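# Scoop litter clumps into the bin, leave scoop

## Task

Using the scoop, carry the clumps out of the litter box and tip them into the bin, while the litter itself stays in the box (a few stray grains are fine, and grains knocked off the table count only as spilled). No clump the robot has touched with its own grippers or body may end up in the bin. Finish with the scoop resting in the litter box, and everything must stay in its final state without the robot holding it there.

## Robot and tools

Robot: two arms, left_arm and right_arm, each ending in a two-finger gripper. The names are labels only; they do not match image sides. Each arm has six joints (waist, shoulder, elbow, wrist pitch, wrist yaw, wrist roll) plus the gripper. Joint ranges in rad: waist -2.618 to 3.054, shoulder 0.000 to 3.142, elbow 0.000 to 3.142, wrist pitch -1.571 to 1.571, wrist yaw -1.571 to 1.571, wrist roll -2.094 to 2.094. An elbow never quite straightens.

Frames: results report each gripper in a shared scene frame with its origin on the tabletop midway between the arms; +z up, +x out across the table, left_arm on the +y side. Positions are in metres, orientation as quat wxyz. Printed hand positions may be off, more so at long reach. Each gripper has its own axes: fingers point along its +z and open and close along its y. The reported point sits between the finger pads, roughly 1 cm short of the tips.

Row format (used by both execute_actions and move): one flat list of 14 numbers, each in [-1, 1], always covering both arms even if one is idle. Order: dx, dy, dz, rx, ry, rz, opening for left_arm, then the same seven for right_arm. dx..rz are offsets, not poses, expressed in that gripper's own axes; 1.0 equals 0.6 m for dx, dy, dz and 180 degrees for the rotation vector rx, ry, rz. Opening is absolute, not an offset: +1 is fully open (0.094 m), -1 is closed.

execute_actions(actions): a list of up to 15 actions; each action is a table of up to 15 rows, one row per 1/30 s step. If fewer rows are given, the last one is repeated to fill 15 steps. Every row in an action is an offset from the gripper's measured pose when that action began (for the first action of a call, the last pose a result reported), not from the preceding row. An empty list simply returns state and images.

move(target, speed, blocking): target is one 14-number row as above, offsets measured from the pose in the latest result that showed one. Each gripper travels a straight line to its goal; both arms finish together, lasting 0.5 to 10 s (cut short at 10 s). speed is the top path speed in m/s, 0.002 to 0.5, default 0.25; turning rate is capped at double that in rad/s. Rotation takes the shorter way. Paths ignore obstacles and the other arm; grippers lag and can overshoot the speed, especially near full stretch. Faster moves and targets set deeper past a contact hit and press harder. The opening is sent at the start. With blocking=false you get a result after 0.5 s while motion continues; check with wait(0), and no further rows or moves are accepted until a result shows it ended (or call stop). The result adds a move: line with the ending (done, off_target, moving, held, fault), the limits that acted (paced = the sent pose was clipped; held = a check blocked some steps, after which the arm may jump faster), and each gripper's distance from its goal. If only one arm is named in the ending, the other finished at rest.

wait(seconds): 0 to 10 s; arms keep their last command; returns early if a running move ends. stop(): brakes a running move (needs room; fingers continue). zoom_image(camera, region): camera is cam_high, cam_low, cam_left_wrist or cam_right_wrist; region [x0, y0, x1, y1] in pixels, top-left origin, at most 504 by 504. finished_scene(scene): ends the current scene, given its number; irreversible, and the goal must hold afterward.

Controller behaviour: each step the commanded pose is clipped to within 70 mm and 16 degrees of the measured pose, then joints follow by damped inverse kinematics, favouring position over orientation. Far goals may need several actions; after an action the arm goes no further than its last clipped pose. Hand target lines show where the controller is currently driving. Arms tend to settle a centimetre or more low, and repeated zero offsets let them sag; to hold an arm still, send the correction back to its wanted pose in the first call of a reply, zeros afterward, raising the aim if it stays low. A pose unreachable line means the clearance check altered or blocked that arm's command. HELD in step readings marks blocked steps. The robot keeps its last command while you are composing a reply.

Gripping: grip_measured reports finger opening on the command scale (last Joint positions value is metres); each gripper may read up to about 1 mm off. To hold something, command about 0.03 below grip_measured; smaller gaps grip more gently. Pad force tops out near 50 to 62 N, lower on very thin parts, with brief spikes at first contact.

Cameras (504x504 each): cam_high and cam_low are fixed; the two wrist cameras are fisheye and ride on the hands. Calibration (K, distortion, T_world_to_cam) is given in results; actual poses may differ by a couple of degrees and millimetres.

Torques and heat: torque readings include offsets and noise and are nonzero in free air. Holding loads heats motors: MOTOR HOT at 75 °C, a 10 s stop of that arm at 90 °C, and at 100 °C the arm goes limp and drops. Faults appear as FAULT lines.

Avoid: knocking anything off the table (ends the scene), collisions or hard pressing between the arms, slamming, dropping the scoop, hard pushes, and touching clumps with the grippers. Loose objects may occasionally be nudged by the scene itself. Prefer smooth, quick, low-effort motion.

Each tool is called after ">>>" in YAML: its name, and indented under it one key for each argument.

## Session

>>> execute_actions:
  actions: []

Scene clock: 0.00 s.
left_arm: end_effector_position=(+0.4134, +0.2759, +0.4175) grip_measured=+1.000 end_effector_quat_wxyz=(+0.716, +0.038, +0.697, -0.028) | right_arm: end_effector_position=(+0.4051, -0.3991, +0.4085) grip_measured=+1.000 end_effector_quat_wxyz=(+0.708, +0.062, +0.702, -0.051)
Joint positions: left_arm=[-0.001  1.036  1.057  0.005 -0.009  0.016  0.094] | right_arm=[-0.013  1.052  1.047  0.012  0.013  0.016  0.094]
Joint velocities: left_arm=[-0.012 -0.002  0.017 -0.007 -0.051  0.007  0.   ] | right_arm=[-0.002 -0.012  0.002 -0.022 -0.037 -0.095  0.   ]
Joint torques (N m, as the arm reports them, + toward a larger angle): no reading
Motor temperatures (°C, as the motors report them): left_arm=[27 26 27 31 26 27] | right_arm=[28 25 27 30 26 25]
Hand target (left_arm): +0.412, +0.276, +0.419; +0.716, +0.038, +0.696, -0.028
Hand target (right_arm): +0.403, -0.399, +0.410; +0.707, +0.062, +0.702, -0.051
camera_calibration (this result's frames):
cam_right_wrist: T_world_to_cam=[[-0.118487, -0.972627, 0.199892, -0.420072], [-0.383632, -0.140838, -0.912683, 0.515517], [0.915853, -0.184826, -0.356443, -0.189241], [0, 0, 0, 1]] pos_world=[0.321313, -0.370946, 0.487019]

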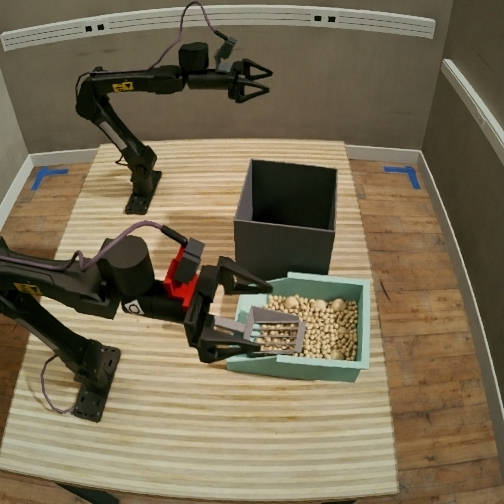

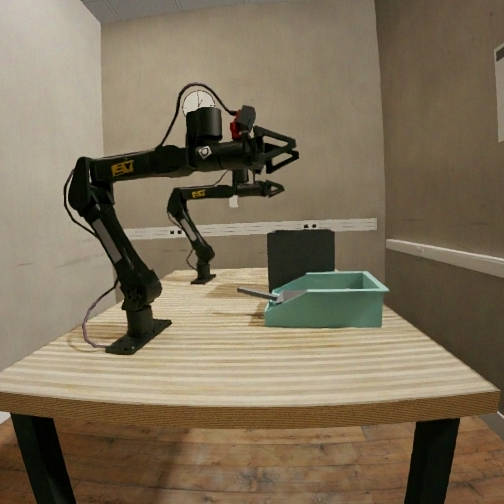

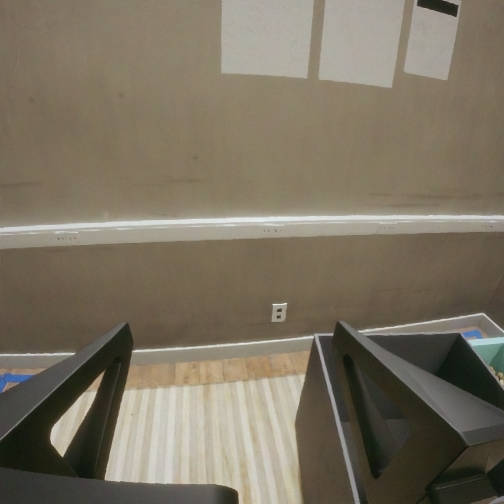

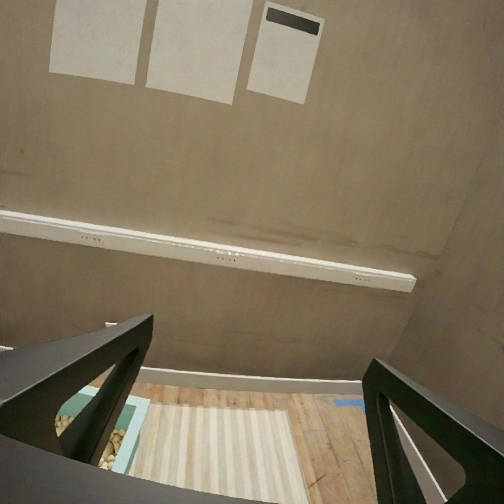

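>>> move:
  target: [0,0,0,0,0,0,1,0.39,0.287,-0.207,0,0.17,0,1]

>>> zoom_image:
  camera: "cam_high"
  region: [140,220,400,400]

>>> zoom_image:
  camera: "cam_low"
  region: [200,200,400,340]

Scene clock: 2.37 s.
left_arm: end_effector_position=(+0.4134, +0.2759, +0.4175) grip_measured=+1.000 end_effector_quat_wxyz=(+0.716, +0.038, +0.697, -0.028) | right_arm: end_effector_position=(+0.3105, -0.2108, +0.1764) grip_measured=+1.000 end_effector_quat_wxyz=(+0.505, +0.073, +0.859, -0.030)
Joint positions: left_arm=[-0.001  1.036  1.057  0.005 -0.009  0.016  0.094] | right_arm=[ 0.996  1.115  0.71  -0.403  0.831  0.683  0.094]
Joint velocities: left_arm=[ 0.007  0.017 -0.007  0.037 -0.037 -0.125  0.   ] | right_arm=[-0.002 -0.007 -0.007  0.037 -0.051 -0.037  0.   ]
Joint torques (N m, as the arm reports them, + toward a larger angle): left_arm=[-0.01 -2.82  7.87  1.8  -0.01 -0.03] | right_arm=[ 0.74 -1.64  8.94  1.1   0.5   0.05]
Motor temperatures (°C, as the motors report them): left_arm=[27 27 28 32 26 27] | right_arm=[28 25 27 31 26 25]
Hand target (left_arm): +0.413, +0.276, +0.417; +0.716, +0.038, +0.697, -0.028
Hand target (right_arm): +0.309, -0.210, +0.175; +0.502, +0.071, +0.861, -0.039
Off the commanded pose (left_arm): 0.000 m, 0 deg.
Off the commanded pose (right_arm): 0.005 m, 1 deg.
move: done
camera_calibration (this result's frames):
cam_right_wrist: T_world_to_cam=[[-0.0158141, -0.988984, 0.147177, -0.227783], [-0.781503, -0.0795917, -0.618803, 0.37852], [0.6237, -0.124805, -0.771636, 0.0261119], [0, 0, 0, 1]] pos_world=[0.275927, -0.191888, 0.287903]

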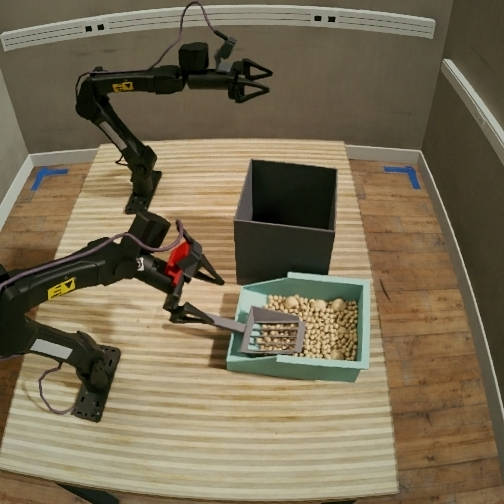

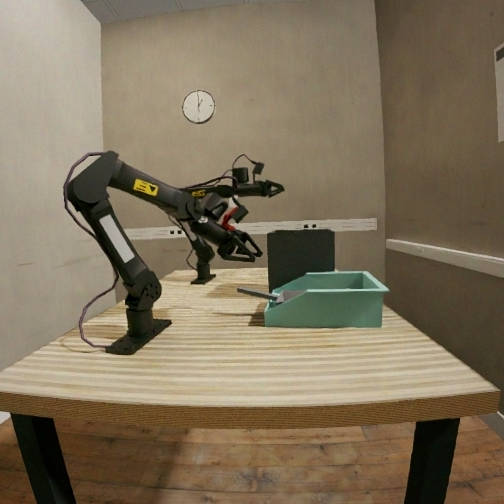

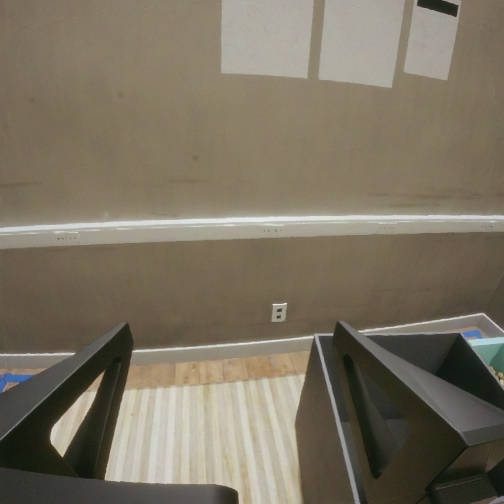

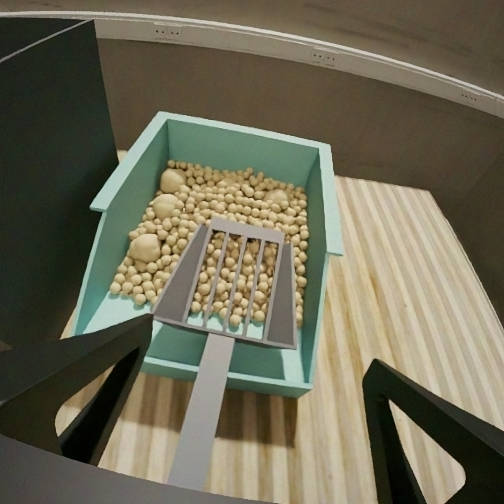

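Region (140, 220, 400, 400) of cam_high's 504x504 image, scaled by 1.938, with more detail than that image has; it fills the top 349 rows of this view, and the rest is white.

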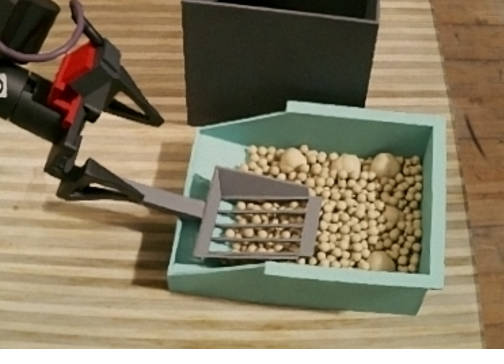

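Region (200, 200, 400, 340) of cam_low's 504x504 image, scaled by 2.520, with more detail than that image has; it fills the top 353 rows of this view, and the rest is white.

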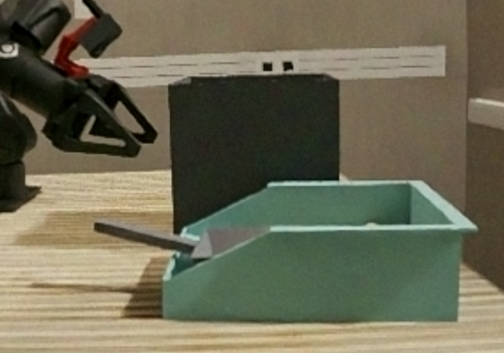

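>>> move:
  target: [0,0,0,0,0,0,1,0.14,0.025,0.065,0,-0.06,0,1]
  speed: 0.12

>>> zoom_image:
  camera: "cam_low"
  region: [200,200,400,340]

Scene clock: 4.13 s.
left_arm: end_effector_position=(+0.4134, +0.2759, +0.4175) grip_measured=+1.000 end_effector_quat_wxyz=(+0.716, +0.038, +0.697, -0.028) | right_arm: end_effector_position=(+0.3093, -0.1904, +0.0942) grip_measured=+1.000 end_effector_quat_wxyz=(+0.587, +0.085, +0.805, -0.019)
Joint positions: left_arm=[-0.001  1.036  1.057  0.005 -0.009  0.016  0.094] | right_arm=[1.117 1.44  0.353 0.445 1.027 0.642 0.094]
Joint velocities: left_arm=[ 0.012  0.012  0.007 -0.051  0.037 -0.095  0.   ] | right_arm=[-0.017  0.012 -0.007  0.066  0.007 -0.095  0.   ]
Joint torques (N m, as the arm reports them, + toward a larger angle): left_arm=[-0.02 -2.74  7.87  1.83  0.02 -0.01] | right_arm=[ 0.76 -2.71  4.17  1.41  0.51 -0.11]
Motor temperatures (°C, as the motors report them): left_arm=[27 27 28 32 26 27] | right_arm=[28 25 28 31 26 25]
Hand target (left_arm): +0.413, +0.276, +0.417; +0.716, +0.038, +0.697, -0.028
Hand target (right_arm): +0.304, -0.195, +0.085; +0.584, +0.070, +0.808, -0.036
Off the commanded pose (left_arm): 0.000 m, 0 deg.
Off the commanded pose (right_arm): 0.010 m, 3 deg.
move: off_target (right_arm)
camera_calibration (this result's frames):
cam_right_wrist: T_world_to_cam=[[-0.0537186, -0.99085, 0.123818, -0.18201], [-0.644157, -0.0603617, -0.762508, 0.302999], [0.763005, -0.120719, -0.63502, -0.0892858], [0, 0, 0, 1]] pos_world=[0.253527, -0.172833, 0.196877]

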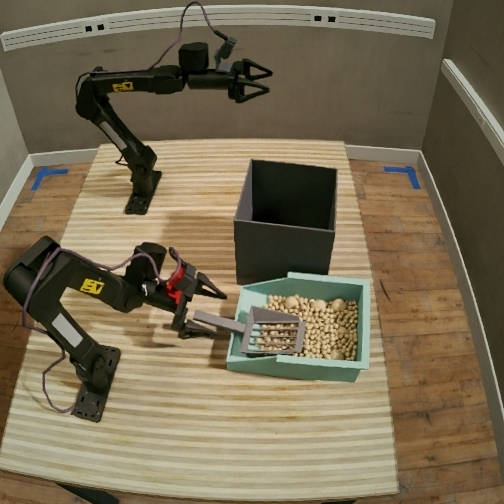

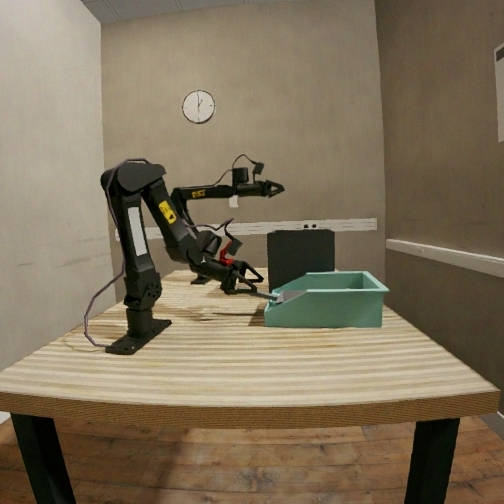

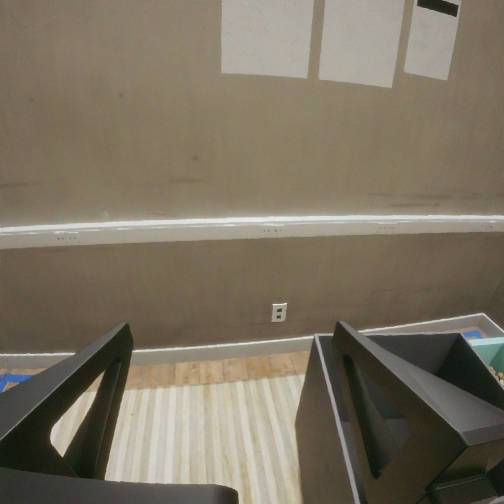

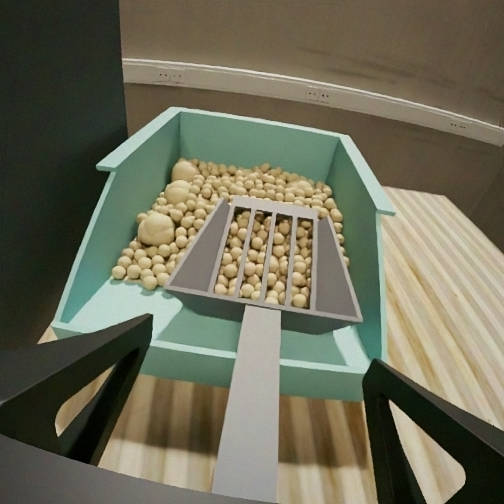

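Region (200, 200, 400, 340) of cam_low's 504x504 image, scaled by 2.520, with more detail than that image has; it fills the top 353 rows of this view, and the rest is white.

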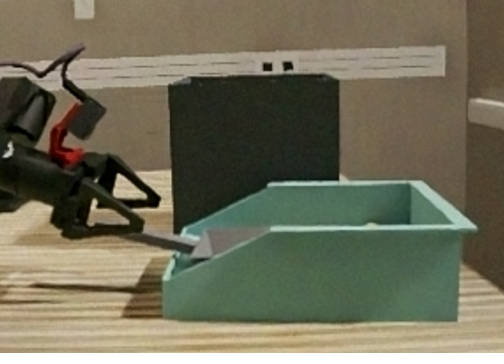

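>>> move:
  target: [0,0,0,0,0,0,1,0.048,-0.008,-0.012,0,-0.005,-0.035,0.2]
  speed: 0.06

>>> zoom_image:
  camera: "cam_low"
  region: [200,240,320,330]

Scene clock: 5.73 s.
left_arm: end_effector_position=(+0.4134, +0.2759, +0.4175) grip_measured=+1.000 end_effector_quat_wxyz=(+0.716, +0.038, +0.697, -0.028) | right_arm: end_effector_position=(+0.2983, -0.1869, +0.0767) grip_measured=+0.203 end_effector_quat_wxyz=(+0.594, +0.054, +0.802, -0.035)
Joint positions: left_arm=[-0.001  1.036  1.057  0.005 -0.009  0.016  0.094] | right_arm=[1.172 1.533 0.303 0.572 1.074 0.604 0.057]
Joint velocities: left_arm=[-0.007 -0.002 -0.022  0.037  0.022 -0.051  0.   ] | right_arm=[ 0.012 -0.002  0.002  0.007  0.037  0.007 -0.   ]
Joint torques (N m, as the arm reports them, + toward a larger angle): left_arm=[-0.01 -2.81  7.98  1.82  0.   -0.06] | right_arm=[ 0.78 -2.89  3.15  1.37  0.46 -0.14]
Motor temperatures (°C, as the motors report them): left_arm=[27 27 28 32 26 27] | right_arm=[28 25 28 31 26 25]
Hand target (left_arm): +0.413, +0.276, +0.417; +0.716, +0.038, +0.697, -0.028
Hand target (right_arm): +0.293, -0.192, +0.069; +0.592, +0.040, +0.803, -0.051
Off the commanded pose (left_arm): 0.000 m, 0 deg.
Off the commanded pose (right_arm): 0.010 m, 2 deg.
move: done
camera_calibration (this result's frames):
cam_right_wrist: T_world_to_cam=[[-0.0261366, -0.981992, 0.187105, -0.188407], [-0.633405, -0.128534, -0.763071, 0.266868], [0.773379, -0.138458, -0.618639, -0.0992176], [0, 0, 0, 1]] pos_world=[0.240844, -0.16445, 0.177511]

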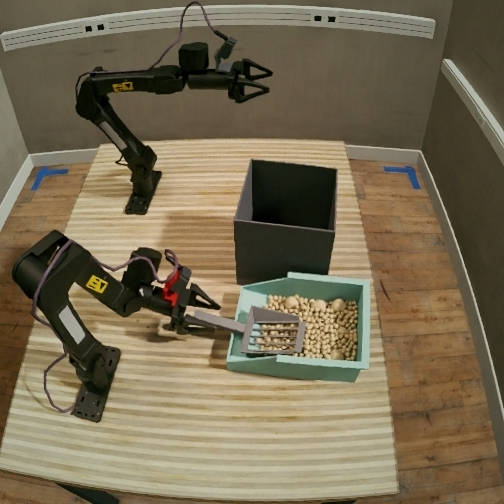

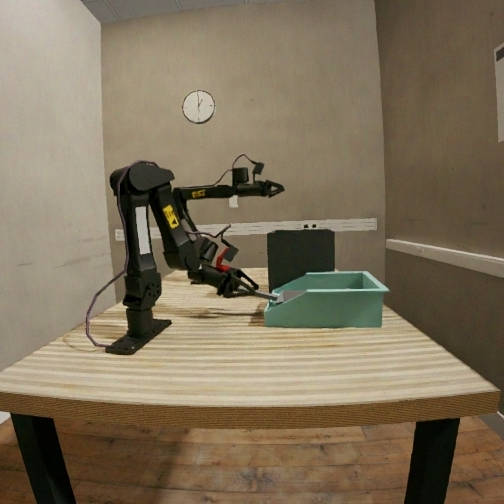

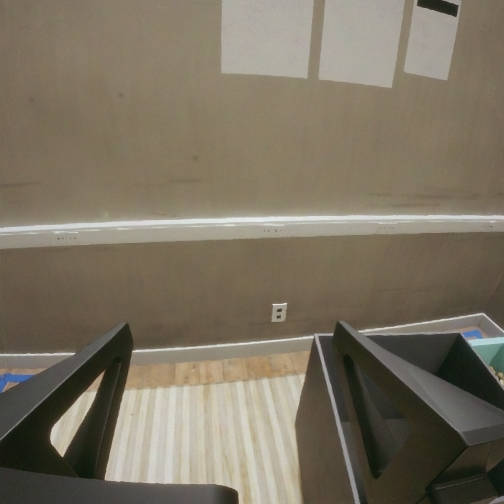

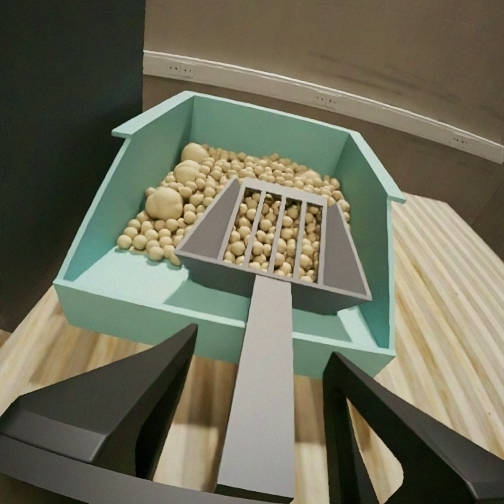

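Region (200, 240, 320, 330) of cam_low's 504x504 image, scaled by 4.200, with more detail than that image has; it fills the top 378 rows of this view, and the rest is white.

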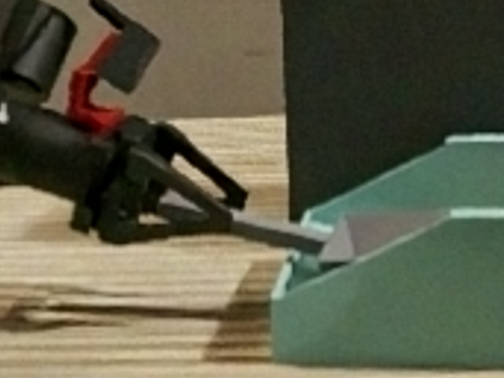

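>>> move:
  target: [0,0,0,0,0,0,1,0.025,-0.008,0,0,0,-0.01,0.2]
  speed: 0.04

>>> move:
  target: [0,0,0,0,0,0,1,0,0,0,0,0,0,-0.65]

Scene clock: 6.70 s.
left_arm: end_effector_position=(+0.4134, +0.2759, +0.4175) grip_measured=+1.000 end_effector_quat_wxyz=(+0.716, +0.038, +0.697, -0.028) | right_arm: end_effector_position=(+0.2982, -0.1875, +0.0706) grip_measured=+0.203 end_effector_quat_wxyz=(+0.598, +0.056, +0.799, -0.032)
Joint positions: left_arm=[-0.001  1.036  1.057  0.005 -0.009  0.016  0.094] | right_arm=[1.172 1.58  0.283 0.658 1.076 0.596 0.057]
Joint velocities: left_arm=[-0.007  0.012 -0.017 -0.007  0.051 -0.066  0.   ] | right_arm=[ 0.002  0.017  0.012  0.007 -0.037 -0.081 -0.   ]
Joint torques (N m, as the arm reports them, + toward a larger angle): left_arm=[-0.05 -2.87  7.88  1.81 -0.01 -0.03] | right_arm=[ 0.66 -2.88  2.86  1.41  0.42 -0.05]
Motor temperatures (°C, as the motors report them): left_arm=[27 27 28 33 26 27] | right_arm=[28 25 28 32 26 25]
Hand target (left_arm): +0.413, +0.276, +0.417; +0.716, +0.038, +0.697, -0.028
Hand target (right_arm): +0.293, -0.191, +0.063; +0.593, +0.041, +0.803, -0.045
Off the commanded pose (left_arm): 0.000 m, 0 deg.
Off the commanded pose (right_arm): 0.010 m, 2 deg.
move: done
camera_calibration (this result's frames):
cam_right_wrist: T_world_to_cam=[[-0.0271451, -0.98352, 0.178748, -0.187183], [-0.625861, -0.122708, -0.770221, 0.261416], [0.779462, -0.132779, -0.612216, -0.104171], [0, 0, 0, 1]] pos_world=[0.239726, -0.165852, 0.171031]

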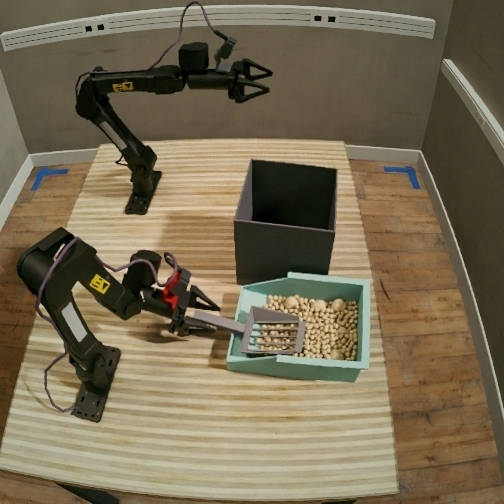

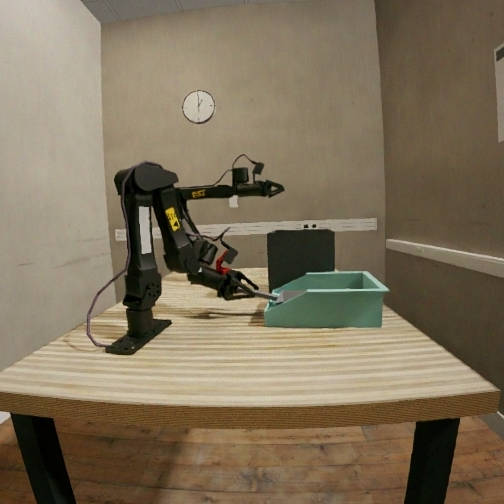

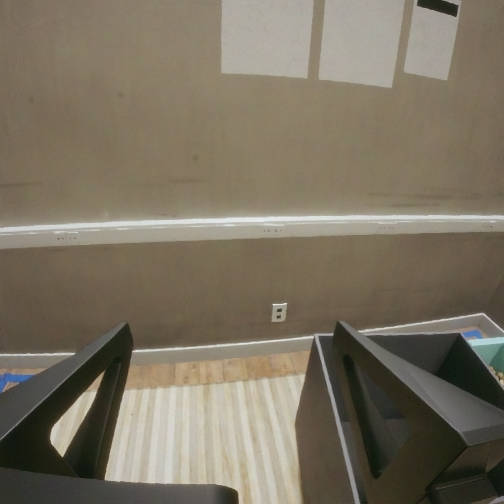

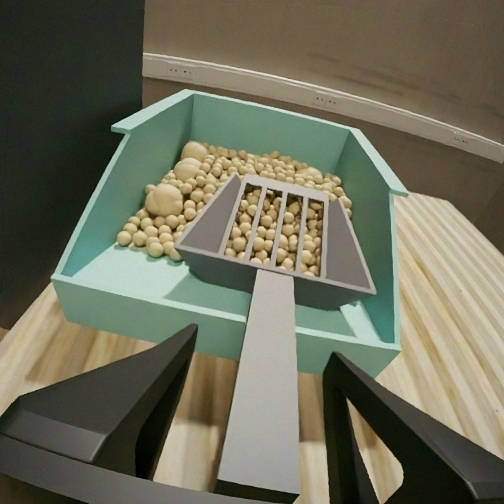

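Scene clock: 7.20 s.
left_arm: end_effector_position=(+0.4134, +0.2759, +0.4175) grip_measured=+1.000 end_effector_quat_wxyz=(+0.716, +0.038, +0.697, -0.028) | right_arm: end_effector_position=(+0.2982, -0.1871, +0.0707) grip_measured=-0.553 end_effector_quat_wxyz=(+0.598, +0.056, +0.799, -0.030)
Joint positions: left_arm=[-0.001  1.036  1.057  0.005 -0.009  0.016  0.094] | right_arm=[1.172 1.58  0.283 0.66  1.074 0.596 0.021]
Joint velocities: left_arm=[-0.012  0.002 -0.007 -0.022  0.037  0.037  0.   ] | right_arm=[ 0.002  0.027  0.002 -0.007  0.022 -0.007 -0.   ]
Joint torques (N m, as the arm reports them, + toward a larger angle): left_arm=[ 0.11 -2.78  7.95  1.78  0.02 -0.07] | right_arm=[-0.01 -4.29  4.75  1.39  0.37  0.01]
Motor temperatures (°C, as the motors report them): left_arm=[27 27 28 33 26 27] | right_arm=[28 25 28 32 26 25]
Hand target (left_arm): +0.413, +0.276, +0.417; +0.716, +0.038, +0.697, -0.028
Hand target (right_arm): +0.298, -0.188, +0.071; +0.598, +0.056, +0.799, -0.032
Off the commanded pose (left_arm): 0.000 m, 0 deg.
Off the commanded pose (right_arm): 0.000 m, 0 deg.
move: done
camera_calibration (this result's frames):
cam_right_wrist: T_world_to_cam=[[-0.0259719, -0.983927, 0.176672, -0.1871], [-0.625569, -0.121854, -0.770594, 0.261682], [0.779736, -0.130535, -0.61235, -0.103773], [0, 0, 0, 1]] pos_world=[0.239757, -0.165752, 0.171161]

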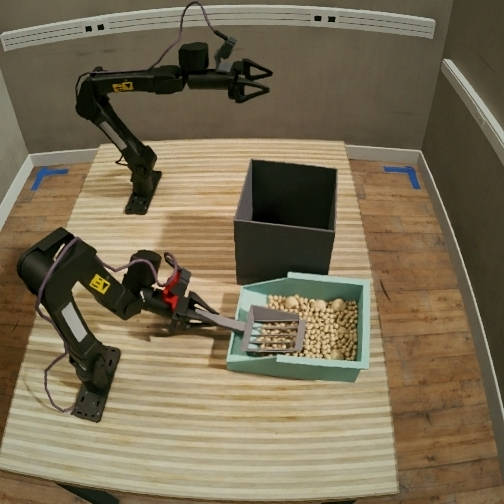

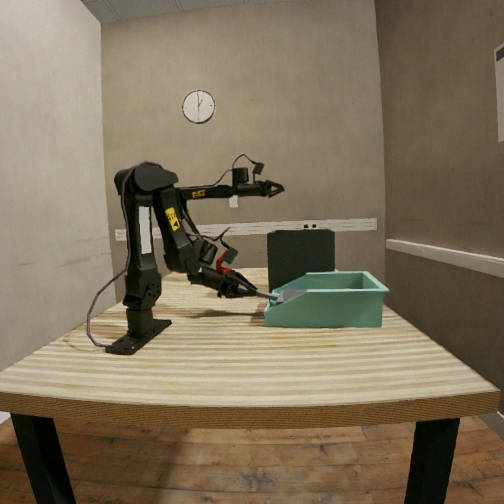

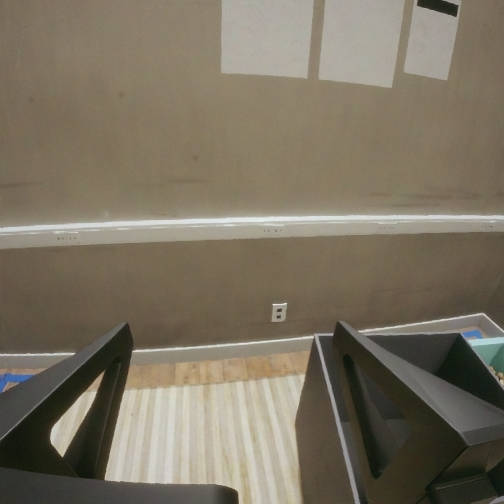

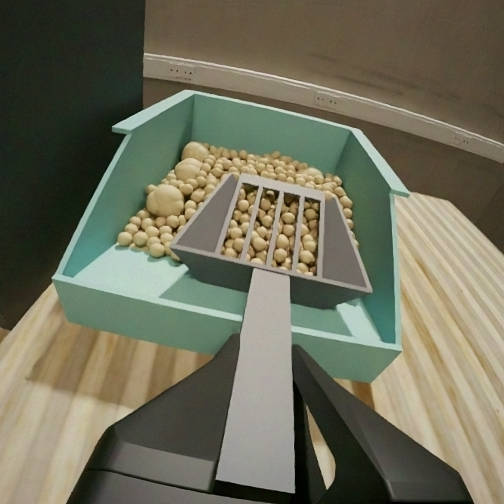

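>>> move:
  target: [0,0,0,0,0,0,1,-0.19,0.085,-0.107,0,0.22,0,-0.65]
  speed: 0.15

>>> zoom_image:
  camera: "cam_high"
  region: [180,240,390,400]

Scene clock: 10.40 s.
left_arm: end_effector_position=(+0.4134, +0.2759, +0.4175) grip_measured=+1.000 end_effector_quat_wxyz=(+0.716, +0.038, +0.697, -0.028) | right_arm: end_effector_position=(+0.2719, -0.1310, +0.1917) grip_measured=-0.553 end_effector_quat_wxyz=(+0.288, +0.050, +0.956, -0.013)
Joint positions: left_arm=[-0.001  1.036  1.057  0.005 -0.009  0.016  0.094] | right_arm=[ 1.111  1.469  1.332 -1.128  0.507  1.003  0.021]
Joint velocities: left_arm=[ 0.007  0.002 -0.012 -0.066 -0.007  0.022  0.   ] | right_arm=[ 0.012 -0.002  0.002 -0.022  0.037 -0.022 -0.   ]
Joint torques (N m, as the arm reports them, + toward a larger angle): left_arm=[ 0.04 -2.75  7.81  1.8   0.01 -0.06] | right_arm=[-0.85 -4.3  10.36  0.63  0.46  0.06]
Motor temperatures (°C, as the motors report them): left_arm=[27 27 29 33 26 27] | right_arm=[28 25 28 32 26 25]
Hand target (left_arm): +0.413, +0.276, +0.417; +0.716, +0.038, +0.697, -0.028
Hand target (right_arm): +0.278, -0.132, +0.198; +0.293, +0.063, +0.954, -0.014
Off the commanded pose (left_arm): 0.000 m, 0 deg.
Off the commanded pose (right_arm): 0.009 m, 2 deg.
move: done
camera_calibration (this result's frames):
cam_right_wrist: T_world_to_cam=[[0.0985088, -0.991795, 0.0814743, -0.170576], [-0.973354, -0.113065, -0.199496, 0.331591], [0.207071, -0.0596513, -0.976506, 0.232976], [0, 0, 0, 1]] pos_world=[0.291317, -0.117788, 0.307551]

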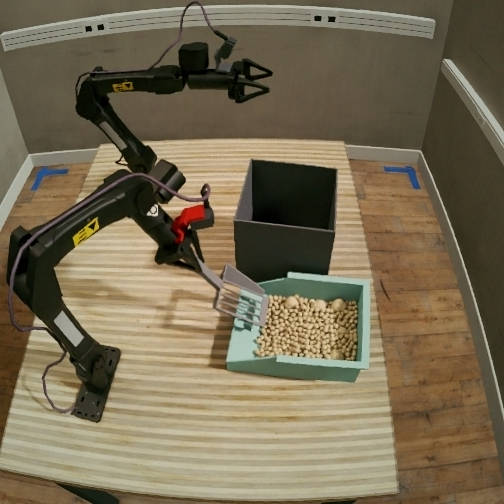

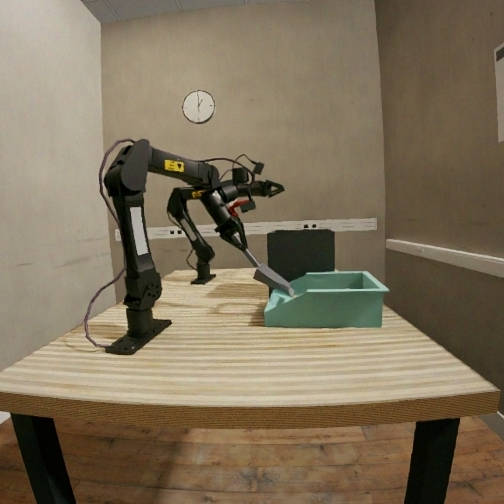

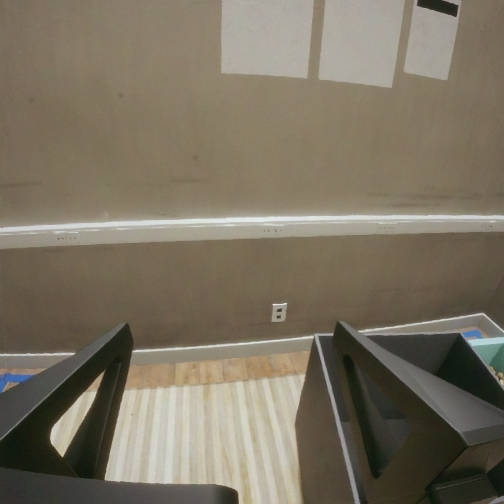

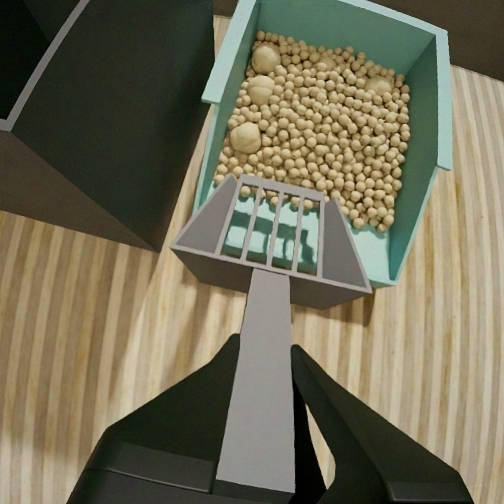

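Region (180, 240, 390, 400) of cam_high's 504x504 image, scaled by 2.400, with more detail than that image has; it fills the top 384 rows of this view, and the rest is white.

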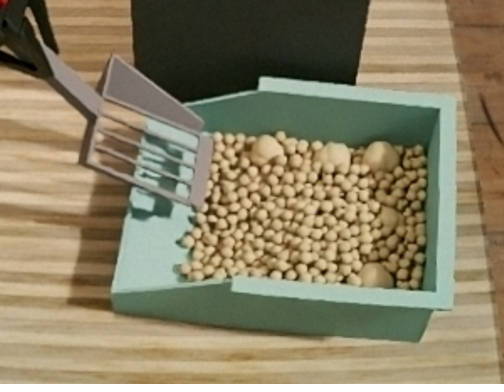

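>>> move:
  target: [0,0,0,0,0,0,1,0.027,0.008,0.042,-0.012,0,-0.018,-0.65]
  speed: 0.05

>>> zoom_image:
  camera: "cam_high"
  region: [180,240,390,400]

Scene clock: 11.60 s.
left_arm: end_effector_position=(+0.4134, +0.2759, +0.4175) grip_measured=+1.000 end_effector_quat_wxyz=(+0.716, +0.038, +0.697, -0.028) | right_arm: end_effector_position=(+0.2753, -0.1215, +0.1633) grip_measured=-0.553 end_effector_quat_wxyz=(+0.291, +0.023, +0.956, -0.002)
Joint positions: left_arm=[-0.001  1.036  1.057  0.005 -0.009  0.016  0.094] | right_arm=[ 1.111  1.469  1.214 -0.973  0.491  0.939  0.021]
Joint velocities: left_arm=[-0.007  0.002 -0.027  0.007  0.007  0.022  0.   ] | right_arm=[ 0.002  0.012 -0.002  0.081 -0.066 -0.051 -0.001]
Joint torques (N m, as the arm reports them, + toward a larger angle): left_arm=[ 0.06 -2.67  7.78  1.78  0.   -0.02] | right_arm=[-0.38 -6.88  5.37  0.85  0.23 -0.15]
Motor temperatures (°C, as the motors report them): left_arm=[27 27 29 34 26 27] | right_arm=[28 25 28 32 26 25]
Hand target (left_arm): +0.413, +0.276, +0.417; +0.716, +0.038, +0.697, -0.028
Hand target (right_arm): +0.272, -0.126, +0.162; +0.288, +0.018, +0.957, -0.003
Off the commanded pose (left_arm): 0.000 m, 0 deg.
Off the commanded pose (right_arm): 0.005 m, 1 deg.
move: done
camera_calibration (this result's frames):
cam_right_wrist: T_world_to_cam=[[0.155639, -0.98472, 0.0781221, -0.173497], [-0.964027, -0.168667, -0.205434, 0.321876], [0.215472, -0.0433382, -0.975548, 0.204693], [0, 0, 0, 1]] pos_world=[0.293195, -0.107685, 0.279366]

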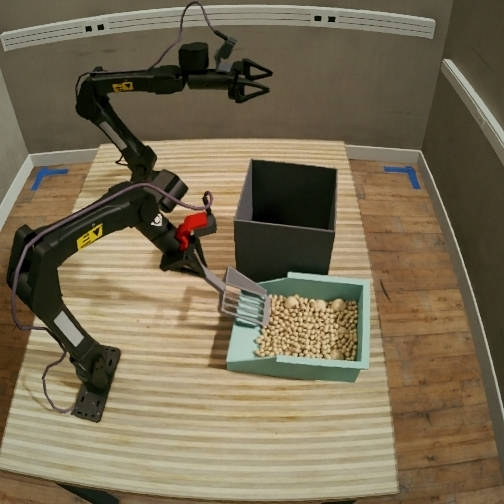

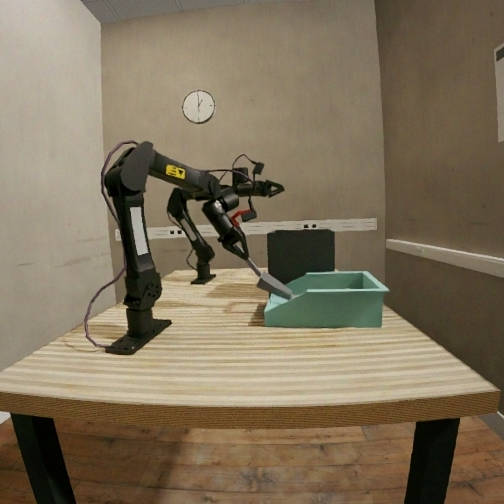

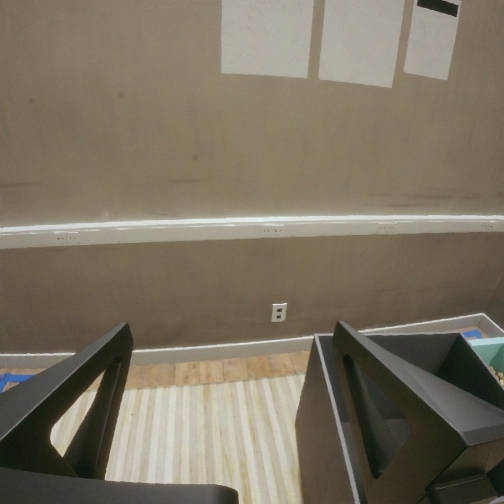

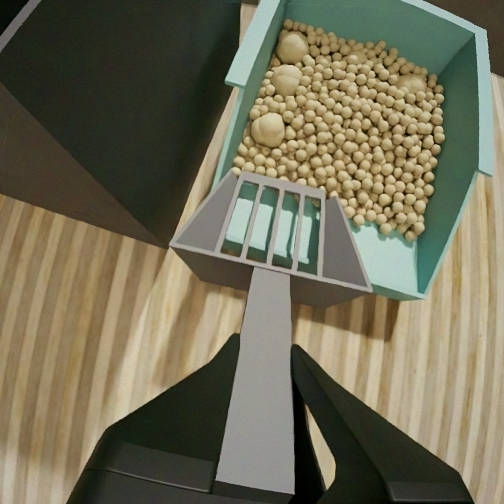

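Region (180, 240, 390, 400) of cam_high's 504x504 image, scaled by 2.400, with more detail than that image has; it fills the top 384 rows of this view, and the rest is white.

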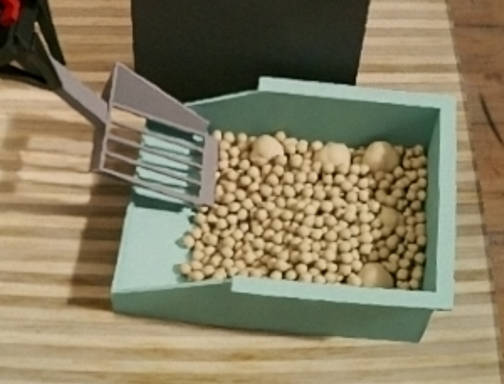

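>>> move:
  target: [0,0,0,0,0,0,1,-0.036,-0.025,0.14,0,-0.08,0,-0.65]
  speed: 0.05

>>> zoom_image:
  camera: "cam_high"
  region: [180,240,390,400]

Scene clock: 14.63 s.
left_arm: end_effector_position=(+0.4134, +0.2759, +0.4175) grip_measured=+1.000 end_effector_quat_wxyz=(+0.716, +0.038, +0.697, -0.028) | right_arm: end_effector_position=(+0.3368, -0.1363, +0.1184) grip_measured=-0.553 end_effector_quat_wxyz=(+0.417, +0.029, +0.909, +0.003)
Joint positions: left_arm=[-0.001  1.036  1.057  0.005 -0.009  0.016  0.094] | right_arm=[ 1.002  1.478  0.874 -0.337  0.631  0.72   0.021]
Joint velocities: left_arm=[ 0.002  0.002 -0.012  0.037  0.022 -0.022  0.   ] | right_arm=[-0.002 -0.002 -0.007 -0.051 -0.037  0.022 -0.001]
Joint torques (N m, as the arm reports them, + toward a larger angle): left_arm=[ 0.   -2.84  7.81  1.79  0.02 -0.05] | right_arm=[-0.99 -3.86  5.69  1.46  0.18 -0.06]
Motor temperatures (°C, as the motors report them): left_arm=[27 27 29 34 26 27] | right_arm=[28 25 28 32 26 25]
Hand target (left_arm): +0.413, +0.276, +0.417; +0.716, +0.038, +0.697, -0.028
Hand target (right_arm): +0.337, -0.139, +0.105; +0.407, +0.024, +0.913, -0.004
Off the commanded pose (left_arm): 0.000 m, 0 deg.
Off the commanded pose (right_arm): 0.013 m, 2 deg.
move: off_target (right_arm)
camera_calibration (this result's frames):
cam_right_wrist: T_world_to_cam=[[0.121141, -0.986717, 0.108238, -0.186348], [-0.875904, -0.157561, -0.456034, 0.371036], [0.467031, -0.0395619, -0.883356, 0.0518418], [0, 0, 0, 1]] pos_world=[0.323355, -0.123361, 0.23517]

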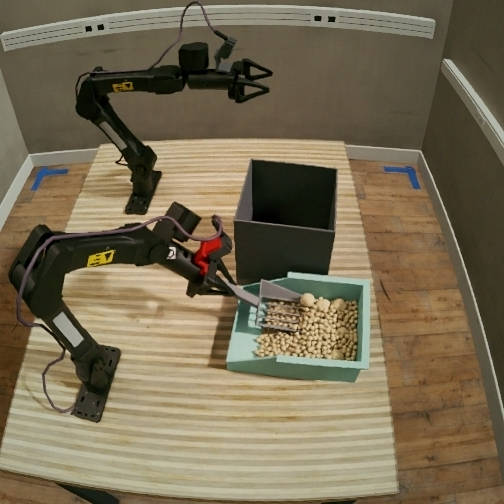

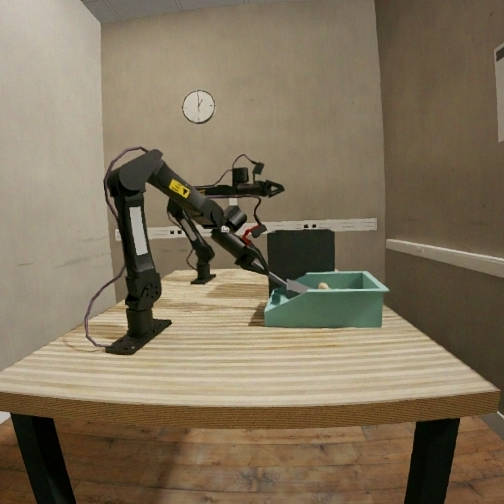

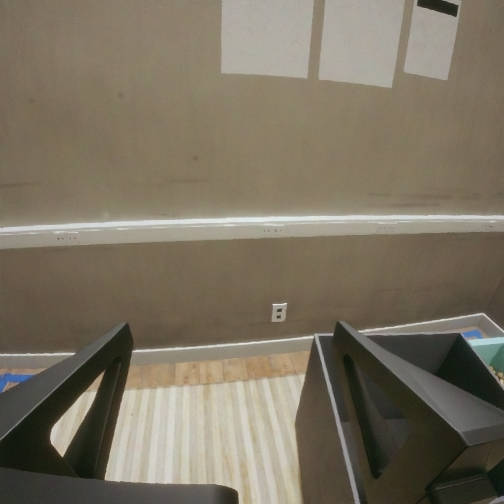

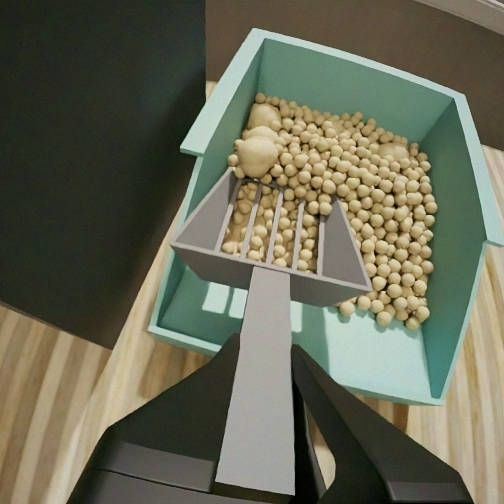

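Region (180, 240, 390, 400) of cam_high's 504x504 image, scaled by 2.400, with more detail than that image has; it fills the top 384 rows of this view, and the rest is white.

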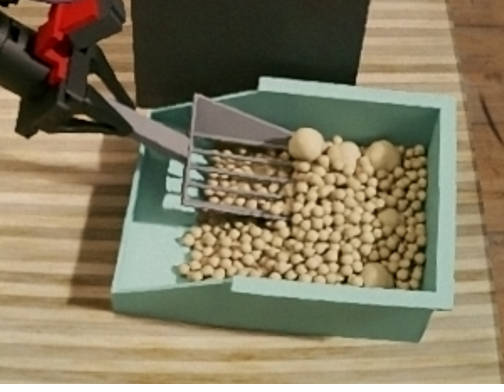

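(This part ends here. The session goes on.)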